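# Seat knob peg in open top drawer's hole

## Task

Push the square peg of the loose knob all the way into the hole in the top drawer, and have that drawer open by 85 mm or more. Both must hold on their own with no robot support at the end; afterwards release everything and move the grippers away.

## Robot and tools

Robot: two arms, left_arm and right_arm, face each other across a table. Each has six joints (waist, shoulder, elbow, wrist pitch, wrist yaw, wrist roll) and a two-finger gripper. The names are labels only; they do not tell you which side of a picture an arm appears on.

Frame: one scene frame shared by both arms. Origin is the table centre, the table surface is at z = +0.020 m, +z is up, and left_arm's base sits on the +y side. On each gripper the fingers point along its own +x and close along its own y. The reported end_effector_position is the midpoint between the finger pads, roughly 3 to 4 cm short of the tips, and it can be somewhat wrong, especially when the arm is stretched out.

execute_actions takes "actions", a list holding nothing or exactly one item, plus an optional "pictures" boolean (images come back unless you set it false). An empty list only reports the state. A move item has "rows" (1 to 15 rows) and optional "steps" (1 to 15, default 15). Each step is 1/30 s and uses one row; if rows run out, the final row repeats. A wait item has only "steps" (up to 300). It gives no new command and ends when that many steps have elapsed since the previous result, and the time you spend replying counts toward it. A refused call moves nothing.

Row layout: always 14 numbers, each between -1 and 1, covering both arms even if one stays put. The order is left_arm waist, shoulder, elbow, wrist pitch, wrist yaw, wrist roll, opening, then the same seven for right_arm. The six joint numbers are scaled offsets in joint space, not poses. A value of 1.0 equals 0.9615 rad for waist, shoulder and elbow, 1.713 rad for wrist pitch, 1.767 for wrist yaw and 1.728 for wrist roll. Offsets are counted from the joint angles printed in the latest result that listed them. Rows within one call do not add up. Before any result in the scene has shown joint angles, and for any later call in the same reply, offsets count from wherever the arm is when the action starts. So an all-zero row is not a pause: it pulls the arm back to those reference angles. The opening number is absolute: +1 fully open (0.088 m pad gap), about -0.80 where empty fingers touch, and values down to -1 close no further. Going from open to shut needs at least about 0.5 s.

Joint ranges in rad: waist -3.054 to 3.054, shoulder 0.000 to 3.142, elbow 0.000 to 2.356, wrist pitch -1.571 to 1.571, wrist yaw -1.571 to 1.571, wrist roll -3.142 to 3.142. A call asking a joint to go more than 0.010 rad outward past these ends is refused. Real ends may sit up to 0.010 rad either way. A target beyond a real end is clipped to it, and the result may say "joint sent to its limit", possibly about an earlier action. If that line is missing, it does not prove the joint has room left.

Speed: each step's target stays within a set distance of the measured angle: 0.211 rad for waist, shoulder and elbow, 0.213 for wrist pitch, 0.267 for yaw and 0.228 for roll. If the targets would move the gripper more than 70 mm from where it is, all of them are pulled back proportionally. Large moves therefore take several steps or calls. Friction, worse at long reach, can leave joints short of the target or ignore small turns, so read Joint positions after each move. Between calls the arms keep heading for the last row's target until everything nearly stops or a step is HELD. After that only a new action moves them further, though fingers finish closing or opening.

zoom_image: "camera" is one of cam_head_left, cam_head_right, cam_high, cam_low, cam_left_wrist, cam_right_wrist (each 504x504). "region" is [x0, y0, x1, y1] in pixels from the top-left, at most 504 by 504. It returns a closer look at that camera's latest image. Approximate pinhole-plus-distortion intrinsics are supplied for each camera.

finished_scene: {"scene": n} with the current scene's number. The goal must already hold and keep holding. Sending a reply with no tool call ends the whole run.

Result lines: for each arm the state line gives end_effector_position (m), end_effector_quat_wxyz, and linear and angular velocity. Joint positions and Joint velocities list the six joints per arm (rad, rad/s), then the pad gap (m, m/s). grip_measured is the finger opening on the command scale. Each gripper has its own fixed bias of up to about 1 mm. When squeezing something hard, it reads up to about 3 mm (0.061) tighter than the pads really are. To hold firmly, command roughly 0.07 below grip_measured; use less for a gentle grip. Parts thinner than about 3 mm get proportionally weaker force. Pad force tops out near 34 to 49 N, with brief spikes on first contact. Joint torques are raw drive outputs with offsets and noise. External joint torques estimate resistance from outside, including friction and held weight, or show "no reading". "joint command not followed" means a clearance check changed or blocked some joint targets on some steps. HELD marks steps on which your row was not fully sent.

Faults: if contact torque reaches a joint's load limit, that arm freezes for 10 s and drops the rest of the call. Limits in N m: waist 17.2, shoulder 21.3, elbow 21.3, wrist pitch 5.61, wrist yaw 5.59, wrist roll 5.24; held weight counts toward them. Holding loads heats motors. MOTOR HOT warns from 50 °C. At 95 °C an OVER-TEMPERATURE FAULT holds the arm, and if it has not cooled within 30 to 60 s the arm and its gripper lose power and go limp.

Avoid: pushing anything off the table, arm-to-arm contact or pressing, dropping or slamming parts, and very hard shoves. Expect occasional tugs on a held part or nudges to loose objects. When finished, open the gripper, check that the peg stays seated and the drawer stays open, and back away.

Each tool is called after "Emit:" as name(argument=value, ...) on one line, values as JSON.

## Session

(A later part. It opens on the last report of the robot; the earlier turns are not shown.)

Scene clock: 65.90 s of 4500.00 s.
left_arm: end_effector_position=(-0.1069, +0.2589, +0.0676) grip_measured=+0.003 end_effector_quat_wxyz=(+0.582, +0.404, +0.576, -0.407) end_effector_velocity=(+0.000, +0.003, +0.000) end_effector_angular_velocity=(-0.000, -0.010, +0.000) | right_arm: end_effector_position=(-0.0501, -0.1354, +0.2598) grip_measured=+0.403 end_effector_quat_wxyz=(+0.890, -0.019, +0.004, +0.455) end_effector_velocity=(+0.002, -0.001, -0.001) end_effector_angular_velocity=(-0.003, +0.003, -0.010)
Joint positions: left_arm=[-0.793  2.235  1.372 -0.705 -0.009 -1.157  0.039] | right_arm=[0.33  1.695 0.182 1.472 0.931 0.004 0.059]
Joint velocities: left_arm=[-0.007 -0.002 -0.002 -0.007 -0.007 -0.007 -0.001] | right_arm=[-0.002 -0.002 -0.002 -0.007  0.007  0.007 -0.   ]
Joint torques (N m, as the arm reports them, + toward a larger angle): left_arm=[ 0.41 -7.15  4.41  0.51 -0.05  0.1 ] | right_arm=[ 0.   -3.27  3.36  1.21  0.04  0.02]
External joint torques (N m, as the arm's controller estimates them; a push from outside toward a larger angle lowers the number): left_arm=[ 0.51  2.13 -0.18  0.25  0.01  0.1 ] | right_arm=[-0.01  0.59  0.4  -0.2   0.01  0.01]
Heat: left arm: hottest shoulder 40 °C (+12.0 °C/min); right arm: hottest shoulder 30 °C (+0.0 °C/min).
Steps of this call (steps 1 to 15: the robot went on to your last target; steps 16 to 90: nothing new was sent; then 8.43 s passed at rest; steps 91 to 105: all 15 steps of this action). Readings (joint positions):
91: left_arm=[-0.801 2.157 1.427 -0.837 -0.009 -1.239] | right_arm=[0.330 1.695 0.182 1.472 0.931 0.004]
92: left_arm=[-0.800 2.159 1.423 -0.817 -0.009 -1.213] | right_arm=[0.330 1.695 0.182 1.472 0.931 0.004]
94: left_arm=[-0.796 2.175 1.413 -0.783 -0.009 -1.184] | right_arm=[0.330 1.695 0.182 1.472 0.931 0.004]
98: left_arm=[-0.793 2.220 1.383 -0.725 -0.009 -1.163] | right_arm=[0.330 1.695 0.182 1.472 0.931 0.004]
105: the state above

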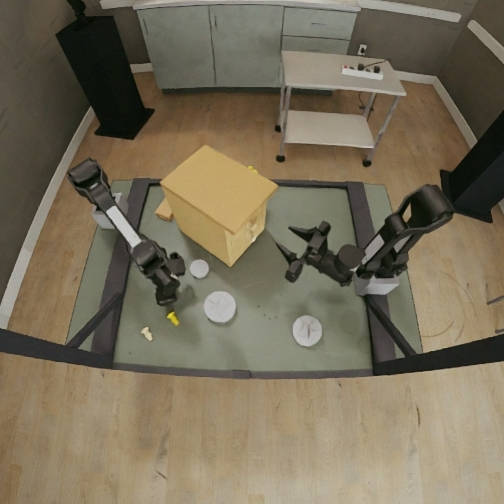

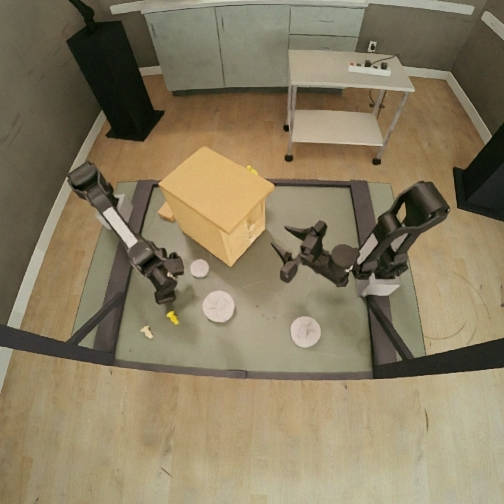

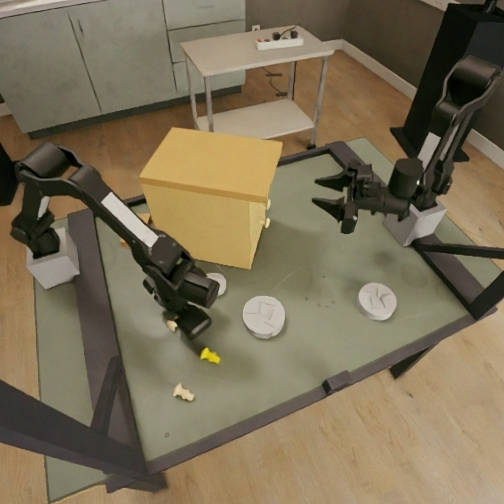

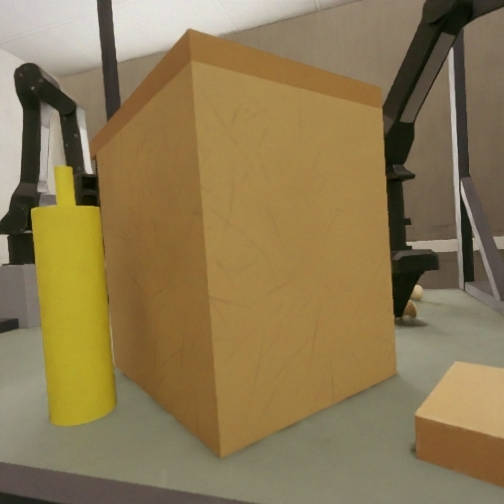

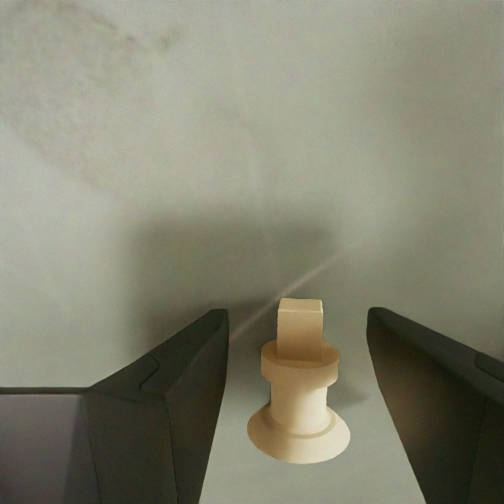

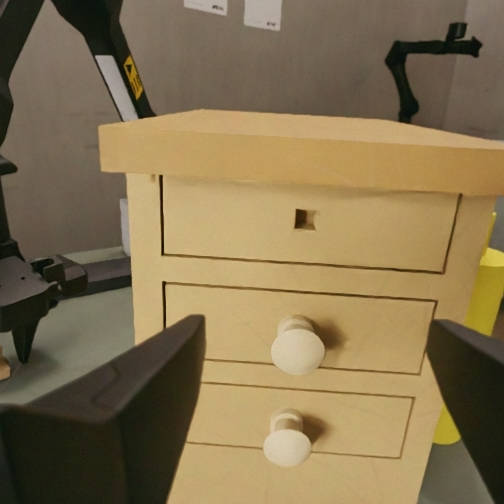

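Emit:
execute_actions(actions=[{"rows":[[0.015,0.024,0,0.014,0,0,0,0,0,0,0,0,0,0.4]],"steps":12}], pictures=false)

Emit:
execute_actions(actions=[{"rows":[[0,0,0,0,0,0,-0.69,0,0,0,0,0,0,0.4]]}])

Scene clock: 72.00 s of 4500.00 s.
left_arm: end_effector_position=(-0.1056, +0.2534, +0.0641) grip_measured=+0.003 end_effector_quat_wxyz=(+0.584, +0.397, +0.580, -0.407) end_effector_velocity=(-0.003, +0.000, +0.002) end_effector_angular_velocity=(-0.003, +0.014, +0.005) | right_arm: end_effector_position=(-0.0501, -0.1354, +0.2598) grip_measured=+0.403 end_effector_quat_wxyz=(+0.890, -0.019, +0.004, +0.455) end_effector_velocity=(+0.000, -0.001, -0.002) end_effector_angular_velocity=(-0.025, -0.021, +0.005)
Joint positions: left_arm=[-0.78   2.245  1.372 -0.685 -0.009 -1.156  0.039] | right_arm=[0.33  1.695 0.182 1.472 0.931 0.004 0.059]
Joint velocities: left_arm=[-0.002 -0.007 -0.002  0.007  0.007 -0.007 -0.   ] | right_arm=[-0.002 -0.002 -0.007 -0.007 -0.007 -0.022 -0.   ]
Joint torques (N m, as the arm reports them, + toward a larger angle): left_arm=[ 0.17 -6.72  4.54  0.58 -0.04 -0.03] | right_arm=[ 0.   -3.26  3.37  1.21  0.04  0.03]
External joint torques (N m, as the arm's controller estimates them; a push from outside toward a larger angle lowers the number): left_arm=[ 0.17  2.69 -0.18  0.26  0.02 -0.03] | right_arm=[ 0.01  0.59  0.42 -0.19  0.01  0.02]
Heat: left arm: hottest shoulder 39 °C (+10.0 °C/min); right arm: hottest shoulder 30 °C (+0.0 °C/min).
Steps of this call (steps 1 to 15: the robot went on to your last target; steps 16 to 90: nothing new was sent; then 2.70 s passed at rest; steps 91 to 102: all 12 steps of this action). Readings (joint positions):
91: left_arm=[-0.792 2.236 1.372 -0.704 -0.009 -1.156] | right_arm=[0.330 1.695 0.182 1.472 0.931 0.004]
92: left_arm=[-0.790 2.237 1.372 -0.697 -0.009 -1.156] | right_arm=[0.330 1.695 0.182 1.472 0.931 0.004]
94: left_arm=[-0.786 2.240 1.372 -0.689 -0.009 -1.156] | right_arm=[0.330 1.695 0.182 1.472 0.931 0.004]
98: left_arm=[-0.780 2.244 1.372 -0.686 -0.009 -1.156] | right_arm=[0.330 1.695 0.182 1.472 0.931 0.004]
102: the state above

Scene clock: 72.50 s of 4500.00 s.
left_arm: end_effector_position=(-0.1056, +0.2534, +0.0641) grip_measured=-0.625 end_effector_quat_wxyz=(+0.584, +0.397, +0.580, -0.407) end_effector_velocity=(+0.002, +0.001, +0.000) end_effector_angular_velocity=(-0.000, -0.010, +0.005) | right_arm: end_effector_position=(-0.0501, -0.1354, +0.2598) grip_measured=+0.403 end_effector_quat_wxyz=(+0.890, -0.019, +0.004, +0.455) end_effector_velocity=(+0.000, -0.000, -0.001) end_effector_angular_velocity=(-0.011, -0.008, +0.005)
Joint positions: left_arm=[-0.78   2.245  1.372 -0.685 -0.009 -1.156  0.008] | right_arm=[0.33  1.695 0.182 1.472 0.931 0.004 0.059]
Joint velocities: left_arm=[-0.002 -0.002 -0.002 -0.007 -0.007 -0.007  0.   ] | right_arm=[-0.002 -0.002 -0.002 -0.007 -0.007 -0.007 -0.   ]
Joint torques (N m, as the arm reports them, + toward a larger angle): left_arm=[ 0.06 -7.81  4.57  0.38 -0.02 -0.03] | right_arm=[ 0.   -3.27  3.36  1.21  0.04  0.02]
External joint torques (N m, as the arm's controller estimates them; a push from outside toward a larger angle lowers the number): left_arm=[ 0.05  1.54 -0.1   0.08  0.04 -0.03] | right_arm=[ 0.    0.59  0.39 -0.2   0.01  0.01]
Heat: left arm: hottest shoulder 39 °C (+10.1 °C/min); right arm: hottest shoulder 30 °C (+0.0 °C/min).
Steps of this call (steps 1 to 15: all 15 steps of this action). Readings (joint positions):
1: left_arm=[-0.780 2.245 1.372 -0.685 -0.009 -1.156] | right_arm=[0.330 1.695 0.182 1.472 0.931 0.004]
2: left_arm=[-0.780 2.245 1.372 -0.685 -0.009 -1.156] | right_arm=[0.330 1.695 0.182 1.472 0.931 0.004]
4: left_arm=[-0.780 2.245 1.372 -0.685 -0.009 -1.156] | right_arm=[0.330 1.695 0.182 1.472 0.931 0.004]
8: left_arm=[-0.780 2.245 1.372 -0.685 -0.009 -1.156] | right_arm=[0.330 1.695 0.182 1.472 0.931 0.004]
15: the state above

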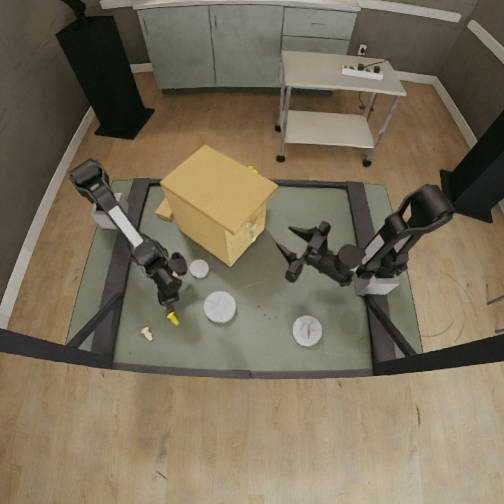

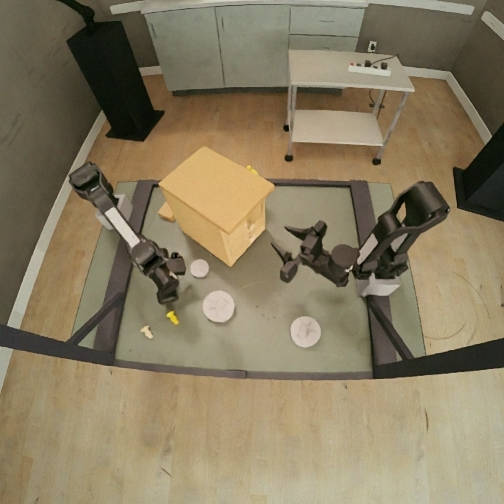

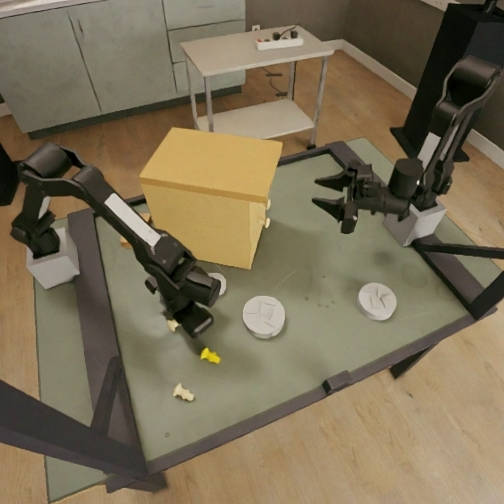

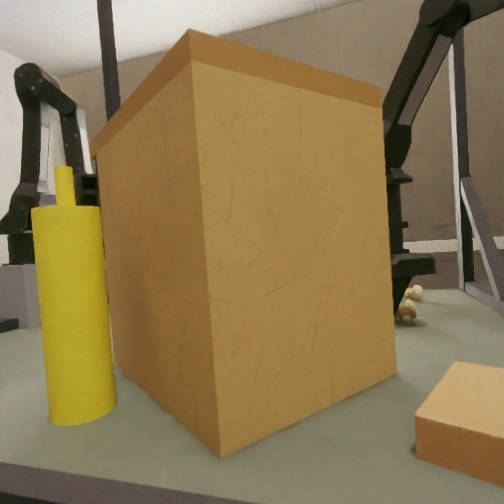

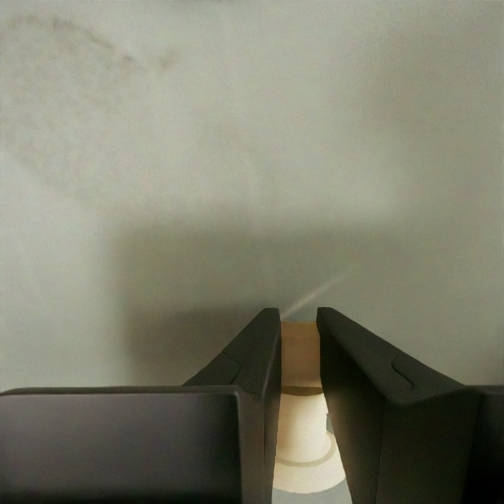

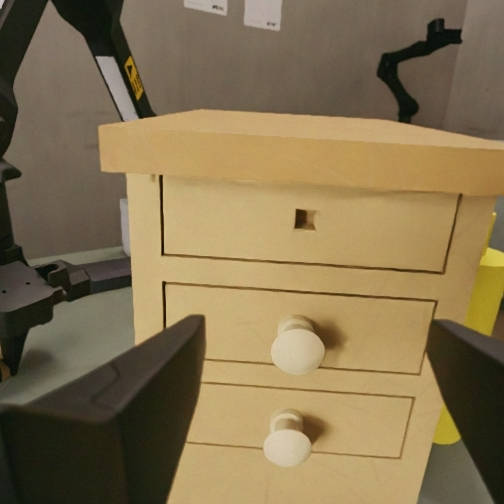

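Emit:
execute_actions(actions=[{"rows":[[-0.115,-0.25,0.3,-0.3,0,0.93,-0.69,0,0,0,0,-0.527,0,0.2]]}], pictures=false)

Emit:
execute_actions(actions=[{"steps":18}], pictures=false)

Emit:
execute_actions(actions=[{"rows":[[0,0.43,0.63,-0.123,0,0.93,-0.69,-0.05,0.73,1,-0.23,0,0,0.2]]}], pictures=false)

Emit:
execute_actions(actions=[{"steps":25}])

Scene clock: 89.73 s of 4500.00 s.
left_arm: end_effector_position=(-0.1363, +0.2845, +0.2240) grip_measured=-0.625 end_effector_quat_wxyz=(+0.375, +0.581, +0.364, -0.624) end_effector_velocity=(+0.038, +0.032, -0.003) end_effector_angular_velocity=(+0.065, -0.258, -1.838) | right_arm: end_effector_position=(-0.1782, -0.1128, +0.2568) grip_measured=+0.204 end_effector_quat_wxyz=(+0.605, -0.016, +0.014, +0.796) end_effector_velocity=(-0.049, -0.015, -0.008) end_effector_angular_velocity=(-0.037, -0.004, +0.342)
Joint positions: left_arm=[-0.891  1.995  1.659 -1.173 -0.009 -0.434  0.008] | right_arm=[0.33  1.695 0.18  1.472 0.035 0.004 0.049]
Joint velocities: left_arm=[-0.002 -0.002 -0.002 -0.227  0.007  1.839 -0.   ] | right_arm=[-0.002 -0.002 -0.002 -0.037 -0.344 -0.007 -0.   ]
Joint torques (N m, as the arm reports them, + toward a larger angle): left_arm=[ 0.17 -6.52  5.52  0.22 -0.02  0.12] | right_arm=[ 0.   -3.51  3.82  1.46 -0.1   0.02]
External joint torques (N m, as the arm's controller estimates them; a push from outside toward a larger angle lowers the number): left_arm=[ 0.2   1.29  0.1  -0.14  0.    0.12] | right_arm=[ 0.11  0.58  0.65 -0.19 -0.11  0.01]
Heat: left arm: hottest shoulder 40 °C (+9.1 °C/min); right arm: hottest shoulder 30 °C (+0.0 °C/min).
Steps of this call (steps 1 to 15: the robot went on to your last target; steps 16 to 90: nothing new was sent; then 13.73 s passed at rest; steps 91 to 105: all 15 steps of this action). Readings (joint positions):
91: left_arm=[-0.782 2.237 1.385 -0.705 -0.009 -1.135] | right_arm=[0.328 1.695 0.181 1.472 0.887 0.004]
92: left_arm=[-0.789 2.231 1.403 -0.742 -0.009 -1.104] | right_arm=[0.327 1.695 0.180 1.472 0.805 0.004]
94: left_arm=[-0.812 2.199 1.447 -0.798 -0.009 -1.042] | right_arm=[0.327 1.695 0.180 1.472 0.655 0.004]
98: left_arm=[-0.858 2.101 1.569 -0.943 -0.009 -0.876] | right_arm=[0.327 1.695 0.180 1.472 0.358 0.004]
105: the state above

Scene clock: 90.33 s of 4500.00 s.
left_arm: end_effector_position=(-0.1323, +0.2876, +0.2222) grip_measured=-0.625 end_effector_quat_wxyz=(+0.091, +0.693, +0.073, -0.711) end_effector_velocity=(+0.000, +0.003, +0.000) end_effector_angular_velocity=(+0.007, -0.006, -0.156) | right_arm: end_effector_position=(-0.1829, -0.1142, +0.2568) grip_measured=+0.203 end_effector_quat_wxyz=(+0.592, -0.016, +0.015, +0.805) end_effector_velocity=(-0.002, -0.001, +0.003) end_effector_angular_velocity=(+0.009, +0.012, +0.019)
Joint positions: left_arm=[-0.891  1.999  1.659 -1.196 -0.009  0.433  0.008] | right_arm=[0.33  1.695 0.18  1.472 0.002 0.004 0.049]
Joint velocities: left_arm=[-0.002 -0.002 -0.002 -0.007  0.007  0.154 -0.   ] | right_arm=[-0.002 -0.007 -0.002  0.007 -0.022  0.007 -0.   ]
Joint torques (N m, as the arm reports them, + toward a larger angle): left_arm=[ 0.07 -7.11  5.75  0.34  0.02  0.1 ] | right_arm=[ 0.03 -3.51  3.83  1.46 -0.13  0.02]
External joint torques (N m, as the arm's controller estimates them; a push from outside toward a larger angle lowers the number): left_arm=[ 0.08  1.73  0.03 -0.05  0.01  0.09] | right_arm=[ 0.03  0.69  0.54 -0.25 -0.13  0.01]
Heat: left arm: hottest shoulder 40 °C (+9.0 °C/min); right arm: hottest shoulder 30 °C (+0.0 °C/min).
Steps of this call (steps 1 to 18: the robot went on to your last target). Readings (joint positions):
1: left_arm=[-0.891 1.995 1.659 -1.180 -0.009 -0.371] | right_arm=[0.330 1.695 0.180 1.472 0.025 0.004]
2: left_arm=[-0.891 1.997 1.659 -1.188 -0.009 -0.308] | right_arm=[0.330 1.695 0.180 1.472 0.018 0.004]
4: left_arm=[-0.891 1.999 1.659 -1.191 -0.009 -0.182] | right_arm=[0.330 1.695 0.180 1.472 0.010 0.004]
8: left_arm=[-0.891 1.999 1.659 -1.194 -0.009 0.071] | right_arm=[0.330 1.695 0.180 1.472 0.004 0.004]
18: the state above

Scene clock: 90.83 s of 4500.00 s.
left_arm: end_effector_position=(-0.1973, +0.2367, +0.2067) grip_measured=-0.625 end_effector_quat_wxyz=(-0.236, +0.663, -0.250, -0.665) end_effector_velocity=(-0.028, -0.022, +0.053) end_effector_angular_velocity=(-0.130, +0.123, -1.851) | right_arm: end_effector_position=(-0.2132, +0.0576, +0.1219) grip_measured=+0.203 end_effector_quat_wxyz=(+0.601, -0.131, +0.104, +0.781) end_effector_velocity=(-0.103, +0.386, +0.293) end_effector_angular_velocity=(+1.103, +0.289, +0.007)
Joint positions: left_arm=[-0.891  2.405  2.254 -1.401 -0.009  1.367  0.008] | right_arm=[0.286 2.389 0.982 1.072 0.    0.004 0.049]
Joint velocities: left_arm=[ 0.002 -0.012  0.188 -0.007  0.007  1.853 -0.   ] | right_arm=[-0.002  0.286  1.433 -0.007 -0.007 -0.007 -0.   ]
Joint torques (N m, as the arm reports them, + toward a larger angle): left_arm=[-0.06 -8.84  4.97  0.14  0.1   0.08] | right_arm=[-0.31 -9.78  6.73  2.02  0.08  0.02]
External joint torques (N m, as the arm's controller estimates them; a push from outside toward a larger angle lowers the number): left_arm=[-0.13  0.48  0.31 -0.02  0.06  0.08] | right_arm=[-0.31  1.76  2.14 -0.22  0.08  0.01]
Heat: left arm: hottest shoulder 40 °C (+8.1 °C/min); right arm: hottest shoulder 30 °C (+0.0 °C/min).
Steps of this call (steps 1 to 15: all 15 steps of this action). Readings (joint positions):
1: left_arm=[-0.891 2.026 1.692 -1.244 -0.009 0.480] | right_arm=[0.327 1.718 0.201 1.452 -0.001 0.004]
2: left_arm=[-0.891 2.070 1.756 -1.309 -0.009 0.547] | right_arm=[0.316 1.762 0.251 1.390 -0.001 0.004]
4: left_arm=[-0.891 2.170 1.878 -1.346 -0.009 0.673] | right_arm=[0.298 1.882 0.376 1.264 -0.000 0.004]
8: left_arm=[-0.891 2.361 2.099 -1.388 -0.009 0.926] | right_arm=[0.286 2.114 0.604 1.122 0.000 0.004]
15: the state above

Scene clock: 91.67 s of 4500.00 s.
left_arm: end_effector_position=(-0.1978, +0.2363, +0.2082) grip_measured=-0.625 end_effector_quat_wxyz=(-0.440, +0.548, -0.456, -0.546) end_effector_velocity=(+0.004, +0.003, +0.000) end_effector_angular_velocity=(-0.004, -0.031, +0.000) | right_arm: end_effector_position=(-0.2242, +0.0997, +0.1725) grip_measured=+0.203 end_effector_quat_wxyz=(+0.607, -0.069, +0.056, +0.789) end_effector_velocity=(+0.000, -0.001, -0.001) end_effector_angular_velocity=(-0.009, +0.006, +0.003)
Joint positions: left_arm=[-0.891  2.406  2.261 -1.404 -0.009  2.037  0.008] | right_arm=[0.285 2.392 1.138 1.077 0.    0.004 0.049]
Joint velocities: left_arm=[-0.007 -0.002 -0.002 -0.022 -0.022 -0.007 -0.   ] | right_arm=[-0.002 -0.002 -0.002 -0.007 -0.007  0.007  0.   ]
Joint torques (N m, as the arm reports them, + toward a larger angle): left_arm=[-0.1  -8.65  6.13  0.22  0.12  0.05] | right_arm=[-0.31 -8.14  5.5   1.52  0.08  0.02]
External joint torques (N m, as the arm's controller estimates them; a push from outside toward a larger angle lowers the number): left_arm=[-0.05  2.52  0.54 -0.06  0.07  0.05] | right_arm=[-0.31  1.6   1.07 -0.17  0.09  0.01]
Heat: left arm: hottest shoulder 40 °C (+8.1 °C/min); right arm: hottest shoulder 30 °C (+0.0 °C/min).
Steps of this call (steps 1 to 25: the robot went on to your last target). Readings (joint positions):
1: left_arm=[-0.891 2.405 2.259 -1.401 -0.009 1.431] | right_arm=[0.286 2.395 1.026 1.072 0.000 0.004]
2: left_arm=[-0.891 2.405 2.260 -1.401 -0.009 1.494] | right_arm=[0.286 2.396 1.064 1.073 0.000 0.004]
4: left_arm=[-0.891 2.405 2.260 -1.404 -0.009 1.620] | right_arm=[0.285 2.391 1.116 1.083 0.000 0.004]
8: left_arm=[-0.891 2.406 2.260 -1.404 -0.009 1.873] | right_arm=[0.285 2.389 1.138 1.079 0.000 0.004]
25: the state above

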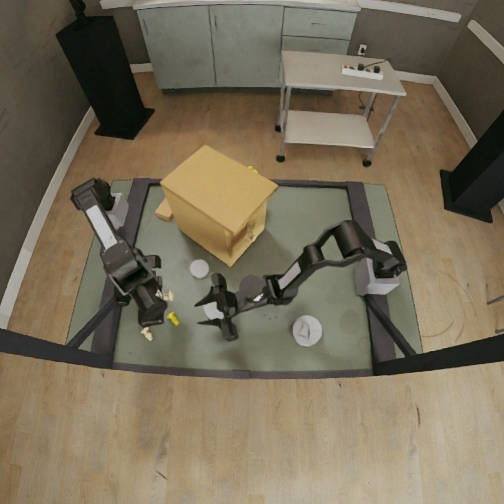

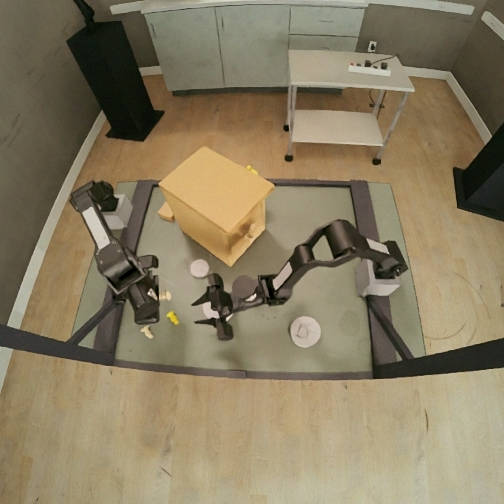

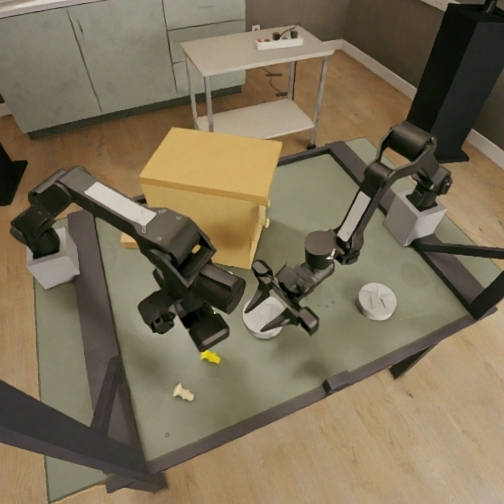

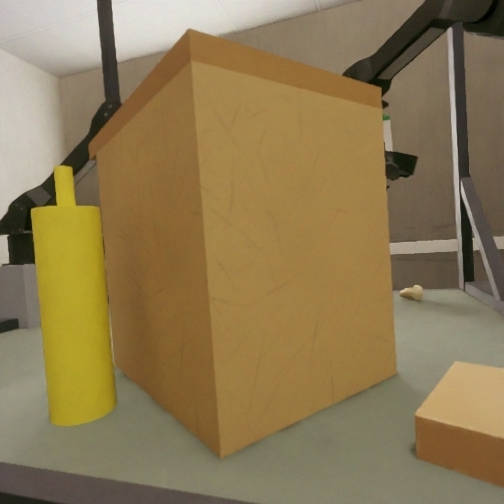

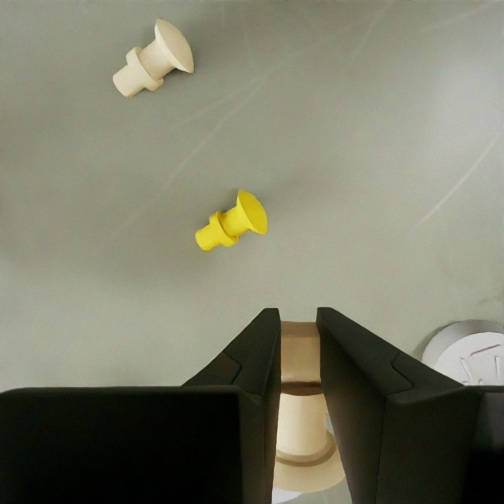

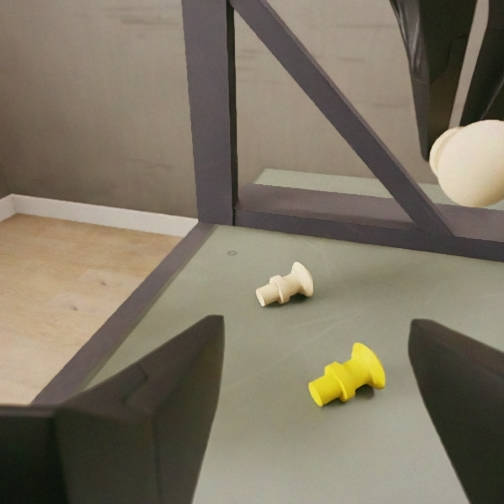

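Emit:
execute_actions(actions=[{"rows":[[0,0,0,0,0,0,-0.69,-0.1,-0.13,0,-0.058,0,0,0.2]]}], pictures=false)

Emit:
execute_actions(actions=[{"steps":6}])

Scene clock: 98.53 s of 4500.00 s.
left_arm: end_effector_position=(-0.1981, +0.2366, +0.2082) grip_measured=-0.625 end_effector_quat_wxyz=(-0.440, +0.548, -0.456, -0.546) end_effector_velocity=(+0.002, +0.001, +0.000) end_effector_angular_velocity=(-0.001, -0.010, +0.005) | right_arm: end_effector_position=(-0.1707, +0.1134, +0.2153) grip_measured=+0.203 end_effector_quat_wxyz=(+0.646, -0.059, +0.053, +0.759) end_effector_velocity=(-0.006, -0.002, -0.004) end_effector_angular_velocity=(-0.020, -0.012, +0.006)
Joint positions: left_arm=[-0.892  2.406  2.261 -1.404 -0.007  2.038  0.008] | right_arm=[0.188 2.273 1.137 0.977 0.002 0.004 0.049]
Joint velocities: left_arm=[-0.002 -0.002 -0.002 -0.007 -0.007 -0.007 -0.   ] | right_arm=[ 0.012 -0.002 -0.002 -0.022  0.007 -0.007  0.   ]
Joint torques (N m, as the arm reports them, + toward a larger angle): left_arm=[ 0.04 -9.29  5.66  0.38  0.01 -0.07] | right_arm=[ 0.11 -9.09  5.68  1.56 -0.09  0.02]
External joint torques (N m, as the arm's controller estimates them; a push from outside toward a larger angle lowers the number): left_arm=[ 0.06  1.92  0.03  0.08 -0.04 -0.07] | right_arm=[ 0.37  0.45  0.79 -0.1  -0.11  0.01]
Heat: left arm: hottest shoulder 40 °C (+6.0 °C/min); right arm: hottest shoulder 32 °C (+2.0 °C/min).
Steps of this call (steps 1 to 45: the robot went on to your last target; steps 46 to 110: nothing new was sent; then 2.70 s passed at rest; steps 111 to 125: all 15 steps of this action). Readings (joint positions):
111: left_arm=[-0.892 2.406 2.261 -1.404 -0.007 2.038] | right_arm=[0.282 2.381 1.138 1.059 -0.003 0.004]
112: left_arm=[-0.892 2.406 2.261 -1.404 -0.007 2.038] | right_arm=[0.269 2.364 1.136 1.022 -0.005 0.004]
114: left_arm=[-0.892 2.406 2.261 -1.404 -0.007 2.038] | right_arm=[0.231 2.332 1.133 1.003 -0.003 0.004]
118: left_arm=[-0.892 2.406 2.261 -1.404 -0.007 2.038] | right_arm=[0.181 2.279 1.136 0.991 0.002 0.004]
125: the state above

Scene clock: 98.73 s of 4500.00 s.
left_arm: end_effector_position=(-0.1981, +0.2366, +0.2082) grip_measured=-0.625 end_effector_quat_wxyz=(-0.440, +0.548, -0.456, -0.546) end_effector_velocity=(+0.006, +0.005, +0.004) end_effector_angular_velocity=(+0.011, -0.026, +0.005) | right_arm: end_effector_position=(-0.1709, +0.1134, +0.2153) grip_measured=+0.203 end_effector_quat_wxyz=(+0.646, -0.059, +0.053, +0.759) end_effector_velocity=(+0.001, -0.001, -0.004) end_effector_angular_velocity=(-0.011, -0.006, +0.016)
Joint positions: left_arm=[-0.892  2.406  2.261 -1.404 -0.007  2.038  0.008] | right_arm=[0.188 2.273 1.137 0.977 0.002 0.004 0.049]
Joint velocities: left_arm=[-0.002 -0.007  0.002 -0.037 -0.007 -0.007  0.   ] | right_arm=[-0.007  0.002 -0.002 -0.007 -0.022 -0.007 -0.   ]
Joint torques (N m, as the arm reports them, + toward a larger angle): left_arm=[ 0.05 -9.38  5.51  0.35  0.02 -0.04] | right_arm=[ 0.15 -9.07  5.68  1.54 -0.08  0.02]
External joint torques (N m, as the arm's controller estimates them; a push from outside toward a larger angle lowers the number): left_arm=[ 0.04  1.99 -0.18  0.07 -0.03 -0.04] | right_arm=[ 0.26  0.41  0.81 -0.13 -0.09  0.01]
Heat: left arm: hottest shoulder 40 °C (+6.0 °C/min); right arm: hottest shoulder 32 °C (+2.0 °C/min).
Steps of this call (steps 1 to 6: the robot went on to your last target). Readings (joint positions):
1: left_arm=[-0.892 2.406 2.261 -1.404 -0.007 2.038] | right_arm=[0.188 2.273 1.137 0.977 0.002 0.004]
2: left_arm=[-0.892 2.406 2.261 -1.404 -0.007 2.038] | right_arm=[0.188 2.273 1.137 0.977 0.002 0.004]
4: left_arm=[-0.892 2.406 2.261 -1.404 -0.007 2.038] | right_arm=[0.188 2.273 1.137 0.977 0.002 0.004]
6: the state above

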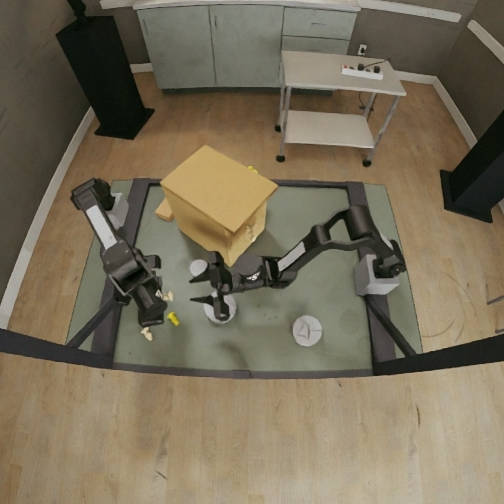

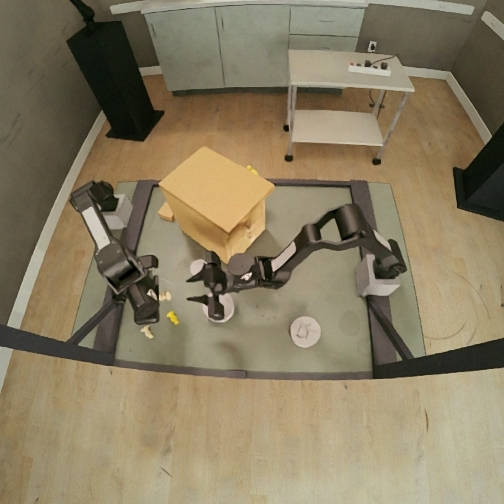

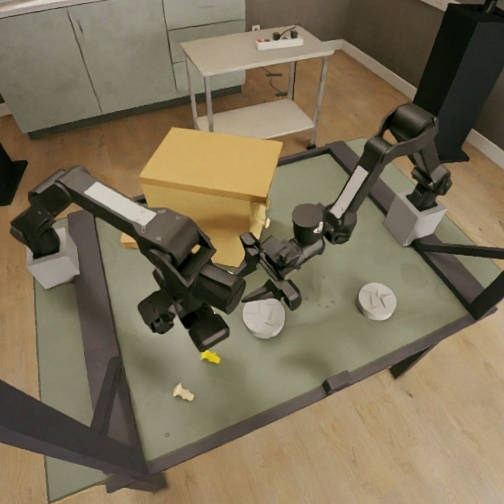

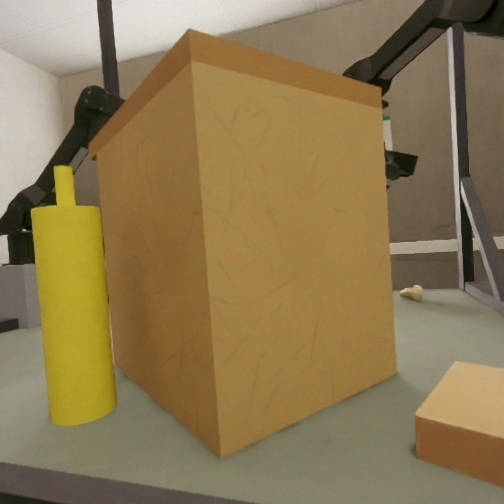

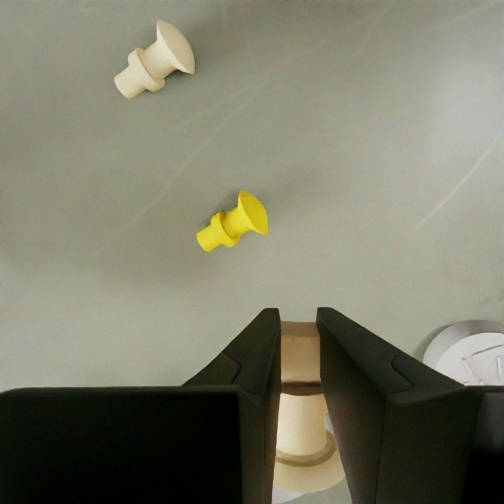

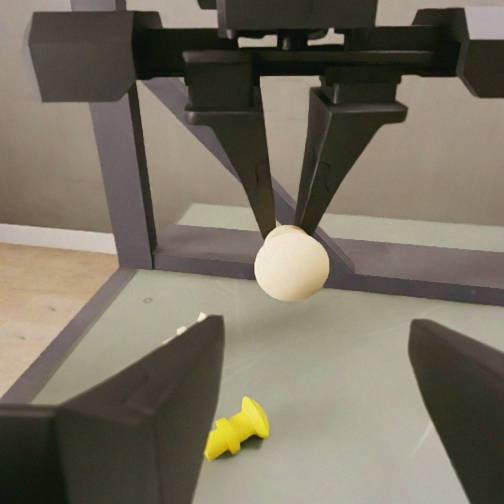

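Emit:
execute_actions(actions=[{"rows":[[0,0,0,0,0,0,-0.69,0.012,0.04,0.09,-0.023,0,0,0.2],[0,0,0,0,0,0,-0.69,0.012,0.04,0.09,-0.023,0,0,0.2],[0,0,0,0,0,0,-0.69,0.012,0.09,0.18,-0.046,0,0,0.2],[0,0,0,0,0,0,-0.69,0.012,0.09,0.18,-0.046,0,0,0.2],[0,0,0,0,0,0,-0.69,0.012,0.138,0.267,-0.07,0,0,0.2]]}], pictures=false)

Emit:
execute_actions(actions=[{"steps":8}])

Scene clock: 110.60 s of 4500.00 s.
left_arm: end_effector_position=(-0.1981, +0.2366, +0.2082) grip_measured=-0.625 end_effector_quat_wxyz=(-0.440, +0.548, -0.456, -0.546) end_effector_velocity=(+0.004, +0.000, -0.001) end_effector_angular_velocity=(+0.002, -0.014, +0.010) | right_arm: end_effector_position=(-0.1838, +0.1577, +0.2137) grip_measured=+0.203 end_effector_quat_wxyz=(+0.643, -0.059, +0.052, +0.762) end_effector_velocity=(-0.000, +0.003, -0.006) end_effector_angular_velocity=(-0.016, -0.009, +0.006)
Joint positions: left_arm=[-0.892  2.406  2.261 -1.404 -0.007  2.038  0.008] | right_arm=[0.197 2.396 1.379 0.859 0.002 0.004 0.049]
Joint velocities: left_arm=[ 0.002 -0.002 -0.007 -0.007 -0.007 -0.007 -0.   ] | right_arm=[-0.002  0.017  0.022 -0.022 -0.007 -0.007  0.   ]
Joint torques (N m, as the arm reports them, + toward a larger angle): left_arm=[-0.01 -9.4   5.55  0.39  0.12 -0.01] | right_arm=[ 0.22 -8.63  7.64  1.39 -0.01  0.02]
External joint torques (N m, as the arm's controller estimates them; a push from outside toward a larger angle lowers the number): left_arm=[-0.06  1.85 -0.09  0.1   0.06 -0.01] | right_arm=[ 0.21  2.16  2.2  -0.32  0.    0.01]
Heat: left arm: hottest shoulder 42 °C (+4.0 °C/min); right arm: hottest shoulder 35 °C (+5.0 °C/min).
Steps of this call (steps 1 to 15: the robot went on to your last target; steps 16 to 90: nothing new was sent; then 8.37 s passed at rest; steps 91 to 105: all 15 steps of this action). Readings (joint positions):
91: left_arm=[-0.892 2.406 2.261 -1.404 -0.007 2.038] | right_arm=[0.188 2.276 1.145 0.971 0.002 0.004]
92: left_arm=[-0.892 2.406 2.261 -1.404 -0.007 2.038] | right_arm=[0.189 2.283 1.162 0.959 0.002 0.004]
94: left_arm=[-0.892 2.406 2.261 -1.404 -0.007 2.038] | right_arm=[0.192 2.313 1.225 0.931 0.002 0.004]
98: left_arm=[-0.892 2.406 2.261 -1.404 -0.007 2.038] | right_arm=[0.197 2.378 1.352 0.877 0.002 0.004]
105: the state above

Scene clock: 110.87 s of 4500.00 s.
left_arm: end_effector_position=(-0.1981, +0.2366, +0.2082) grip_measured=-0.625 end_effector_quat_wxyz=(-0.440, +0.548, -0.456, -0.546) end_effector_velocity=(+0.004, +0.000, -0.001) end_effector_angular_velocity=(+0.002, -0.014, -0.005) | right_arm: end_effector_position=(-0.1839, +0.1582, +0.2142) grip_measured=+0.203 end_effector_quat_wxyz=(+0.643, -0.058, +0.052, +0.762) end_effector_velocity=(+0.001, -0.001, -0.007) end_effector_angular_velocity=(-0.025, -0.011, +0.006)
Joint positions: left_arm=[-0.892  2.406  2.261 -1.404 -0.007  2.038  0.008] | right_arm=[0.197 2.397 1.382 0.859 0.002 0.004 0.049]
Joint velocities: left_arm=[ 0.002 -0.002 -0.007 -0.007 -0.007  0.007 -0.   ] | right_arm=[-0.002  0.002 -0.002 -0.022 -0.007 -0.007 -0.   ]
Joint torques (N m, as the arm reports them, + toward a larger angle): left_arm=[ 0.05 -9.46  5.61  0.4   0.05  0.  ] | right_arm=[ 0.22 -8.56  7.54  1.34  0.    0.02]
External joint torques (N m, as the arm's controller estimates them; a push from outside toward a larger angle lowers the number): left_arm=[-0.03  1.64  0.04  0.11  0.01  0.  ] | right_arm=[ 0.21  1.94  2.27 -0.3   0.    0.01]
Heat: left arm: hottest shoulder 42 °C (+4.0 °C/min); right arm: hottest shoulder 35 °C (+5.0 °C/min).
Steps of this call (steps 1 to 8: the robot went on to your last target). Readings (joint positions):
1: left_arm=[-0.892 2.406 2.261 -1.404 -0.007 2.038] | right_arm=[0.197 2.397 1.380 0.859 0.002 0.004]
2: left_arm=[-0.892 2.406 2.261 -1.404 -0.007 2.038] | right_arm=[0.197 2.397 1.380 0.859 0.002 0.004]
4: left_arm=[-0.892 2.406 2.261 -1.404 -0.007 2.038] | right_arm=[0.197 2.397 1.381 0.859 0.002 0.004]
8: the state above

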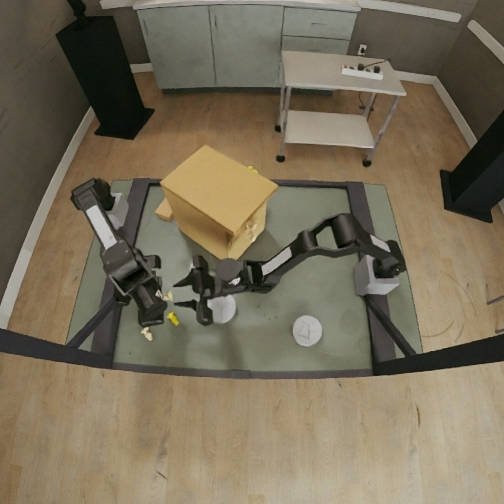

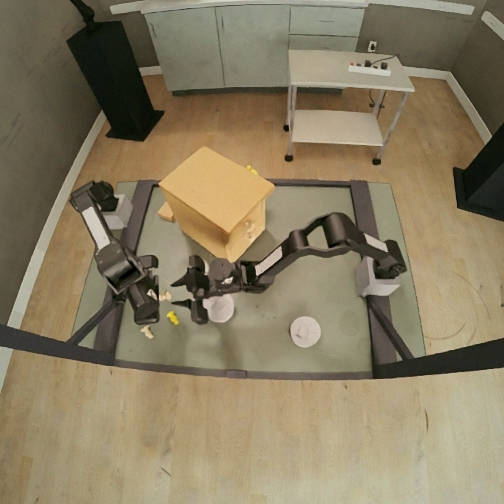

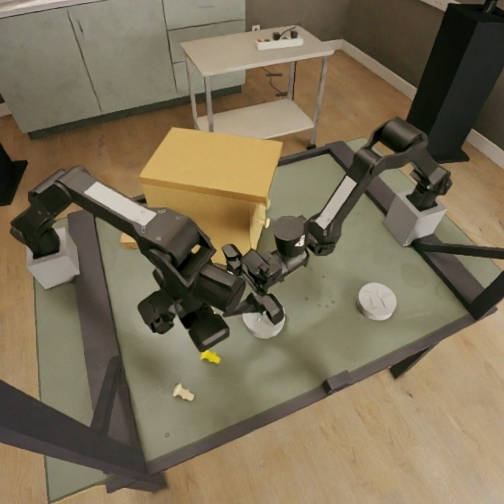

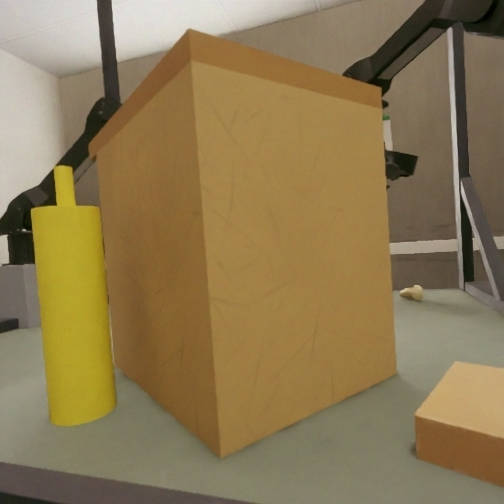

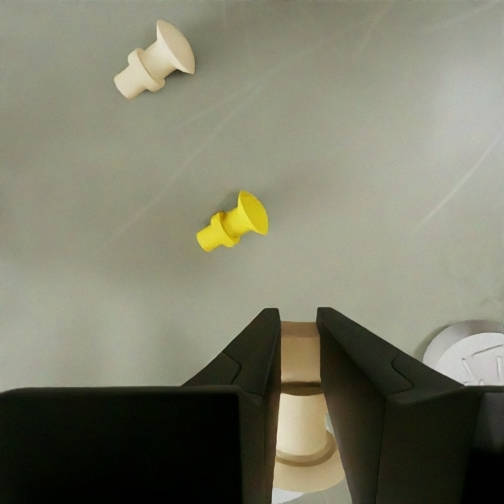

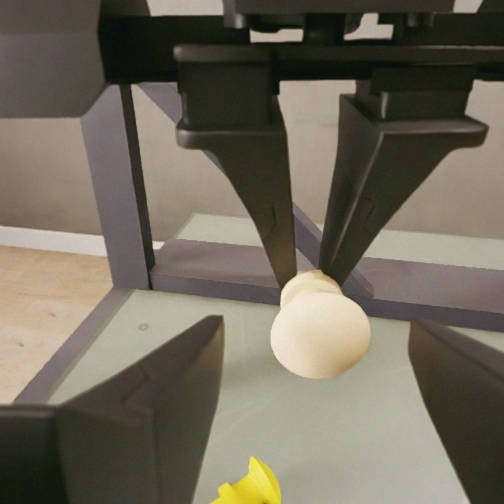

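Emit:
execute_actions(actions=[{"rows":[[0,0,0,0,0,0.025,-0.69,-0.004,0.04,0.065,-0.014,0,0,0.2],[0,0,0,0,0,0.025,-0.69,-0.004,0.04,0.065,-0.014,0,0,0.2],[0,0,0,0,0,0.025,-0.69,-0.004,0.082,0.133,-0.028,0,0,0.2]]}])

Scene clock: 116.67 s of 4500.00 s.
left_arm: end_effector_position=(-0.1981, +0.2366, +0.2082) grip_measured=-0.625 end_effector_quat_wxyz=(-0.451, +0.539, -0.467, -0.537) end_effector_velocity=(+0.002, -0.004, -0.002) end_effector_angular_velocity=(-0.019, -0.011, +0.010) | right_arm: end_effector_position=(-0.1870, +0.1777, +0.2086) grip_measured=+0.203 end_effector_quat_wxyz=(+0.643, -0.058, +0.052, +0.762) end_effector_velocity=(+0.002, +0.002, +0.002) end_effector_angular_velocity=(-0.006, -0.010, -0.009)
Joint positions: left_arm=[-0.892  2.406  2.261 -1.404 -0.007  2.078  0.008] | right_arm=[0.197 2.466 1.497 0.813 0.002 0.004 0.049]
Joint velocities: left_arm=[ 0.002  0.002 -0.002  0.007 -0.022 -0.007 -0.   ] | right_arm=[-0.002 -0.002  0.012 -0.022  0.007 -0.007 -0.   ]
Joint torques (N m, as the arm reports them, + toward a larger angle): left_arm=[ 0.   -9.44  5.72  0.39  0.07  0.07] | right_arm=[-0.32 -9.01  7.75  1.35 -0.01  0.02]
External joint torques (N m, as the arm's controller estimates them; a push from outside toward a larger angle lowers the number): left_arm=[-0.09  1.65  0.14  0.1   0.03  0.07] | right_arm=[-0.37  2.13  2.25 -0.32 -0.01  0.01]
Heat: left arm: hottest shoulder 43 °C (+4.1 °C/min); right arm: hottest shoulder 36 °C (+6.1 °C/min).
Steps of this call (steps 1 to 15: the robot went on to your last target; steps 16 to 90: nothing new was sent; then 2.30 s passed at rest; steps 91 to 105: all 15 steps of this action). Readings (joint positions):
91: left_arm=[-0.892 2.406 2.261 -1.404 -0.007 2.045] | right_arm=[0.197 2.400 1.388 0.855 0.002 0.004]
92: left_arm=[-0.892 2.406 2.261 -1.404 -0.007 2.055] | right_arm=[0.197 2.407 1.402 0.849 0.002 0.004]
94: left_arm=[-0.892 2.406 2.261 -1.404 -0.007 2.067] | right_arm=[0.197 2.433 1.447 0.832 0.002 0.004]
98: left_arm=[-0.892 2.406 2.261 -1.404 -0.007 2.076] | right_arm=[0.197 2.460 1.489 0.816 0.002 0.004]
105: the state above

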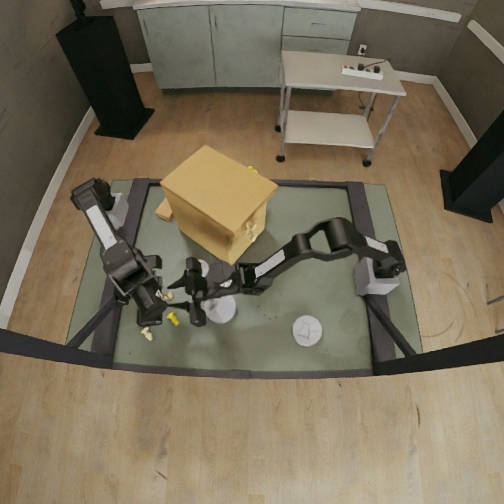

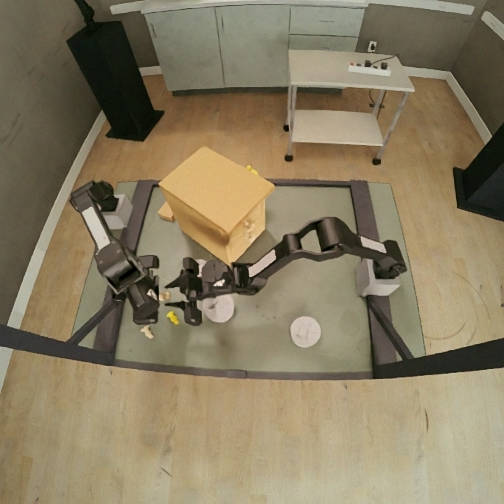

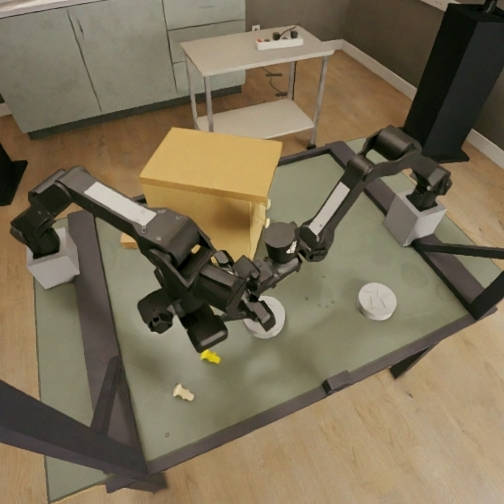

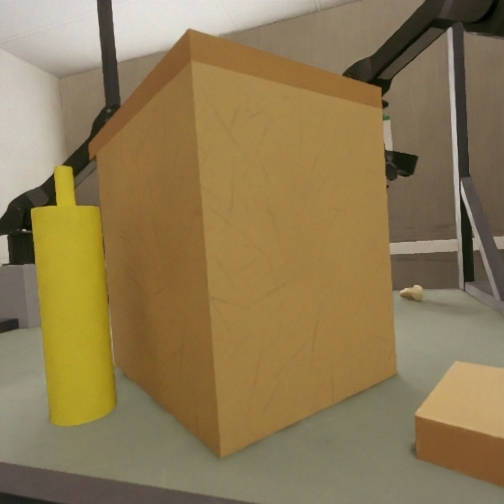

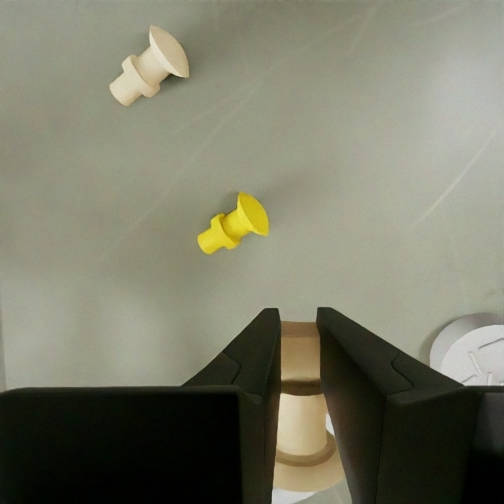

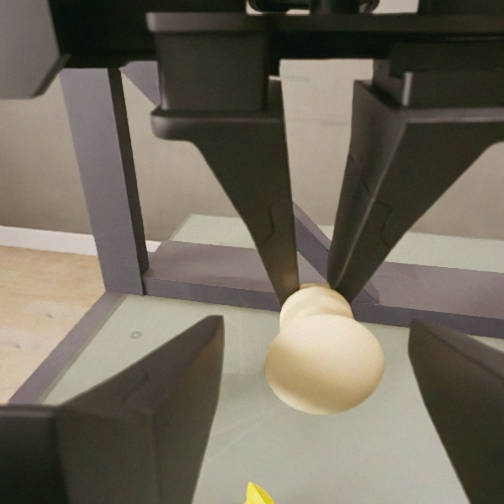

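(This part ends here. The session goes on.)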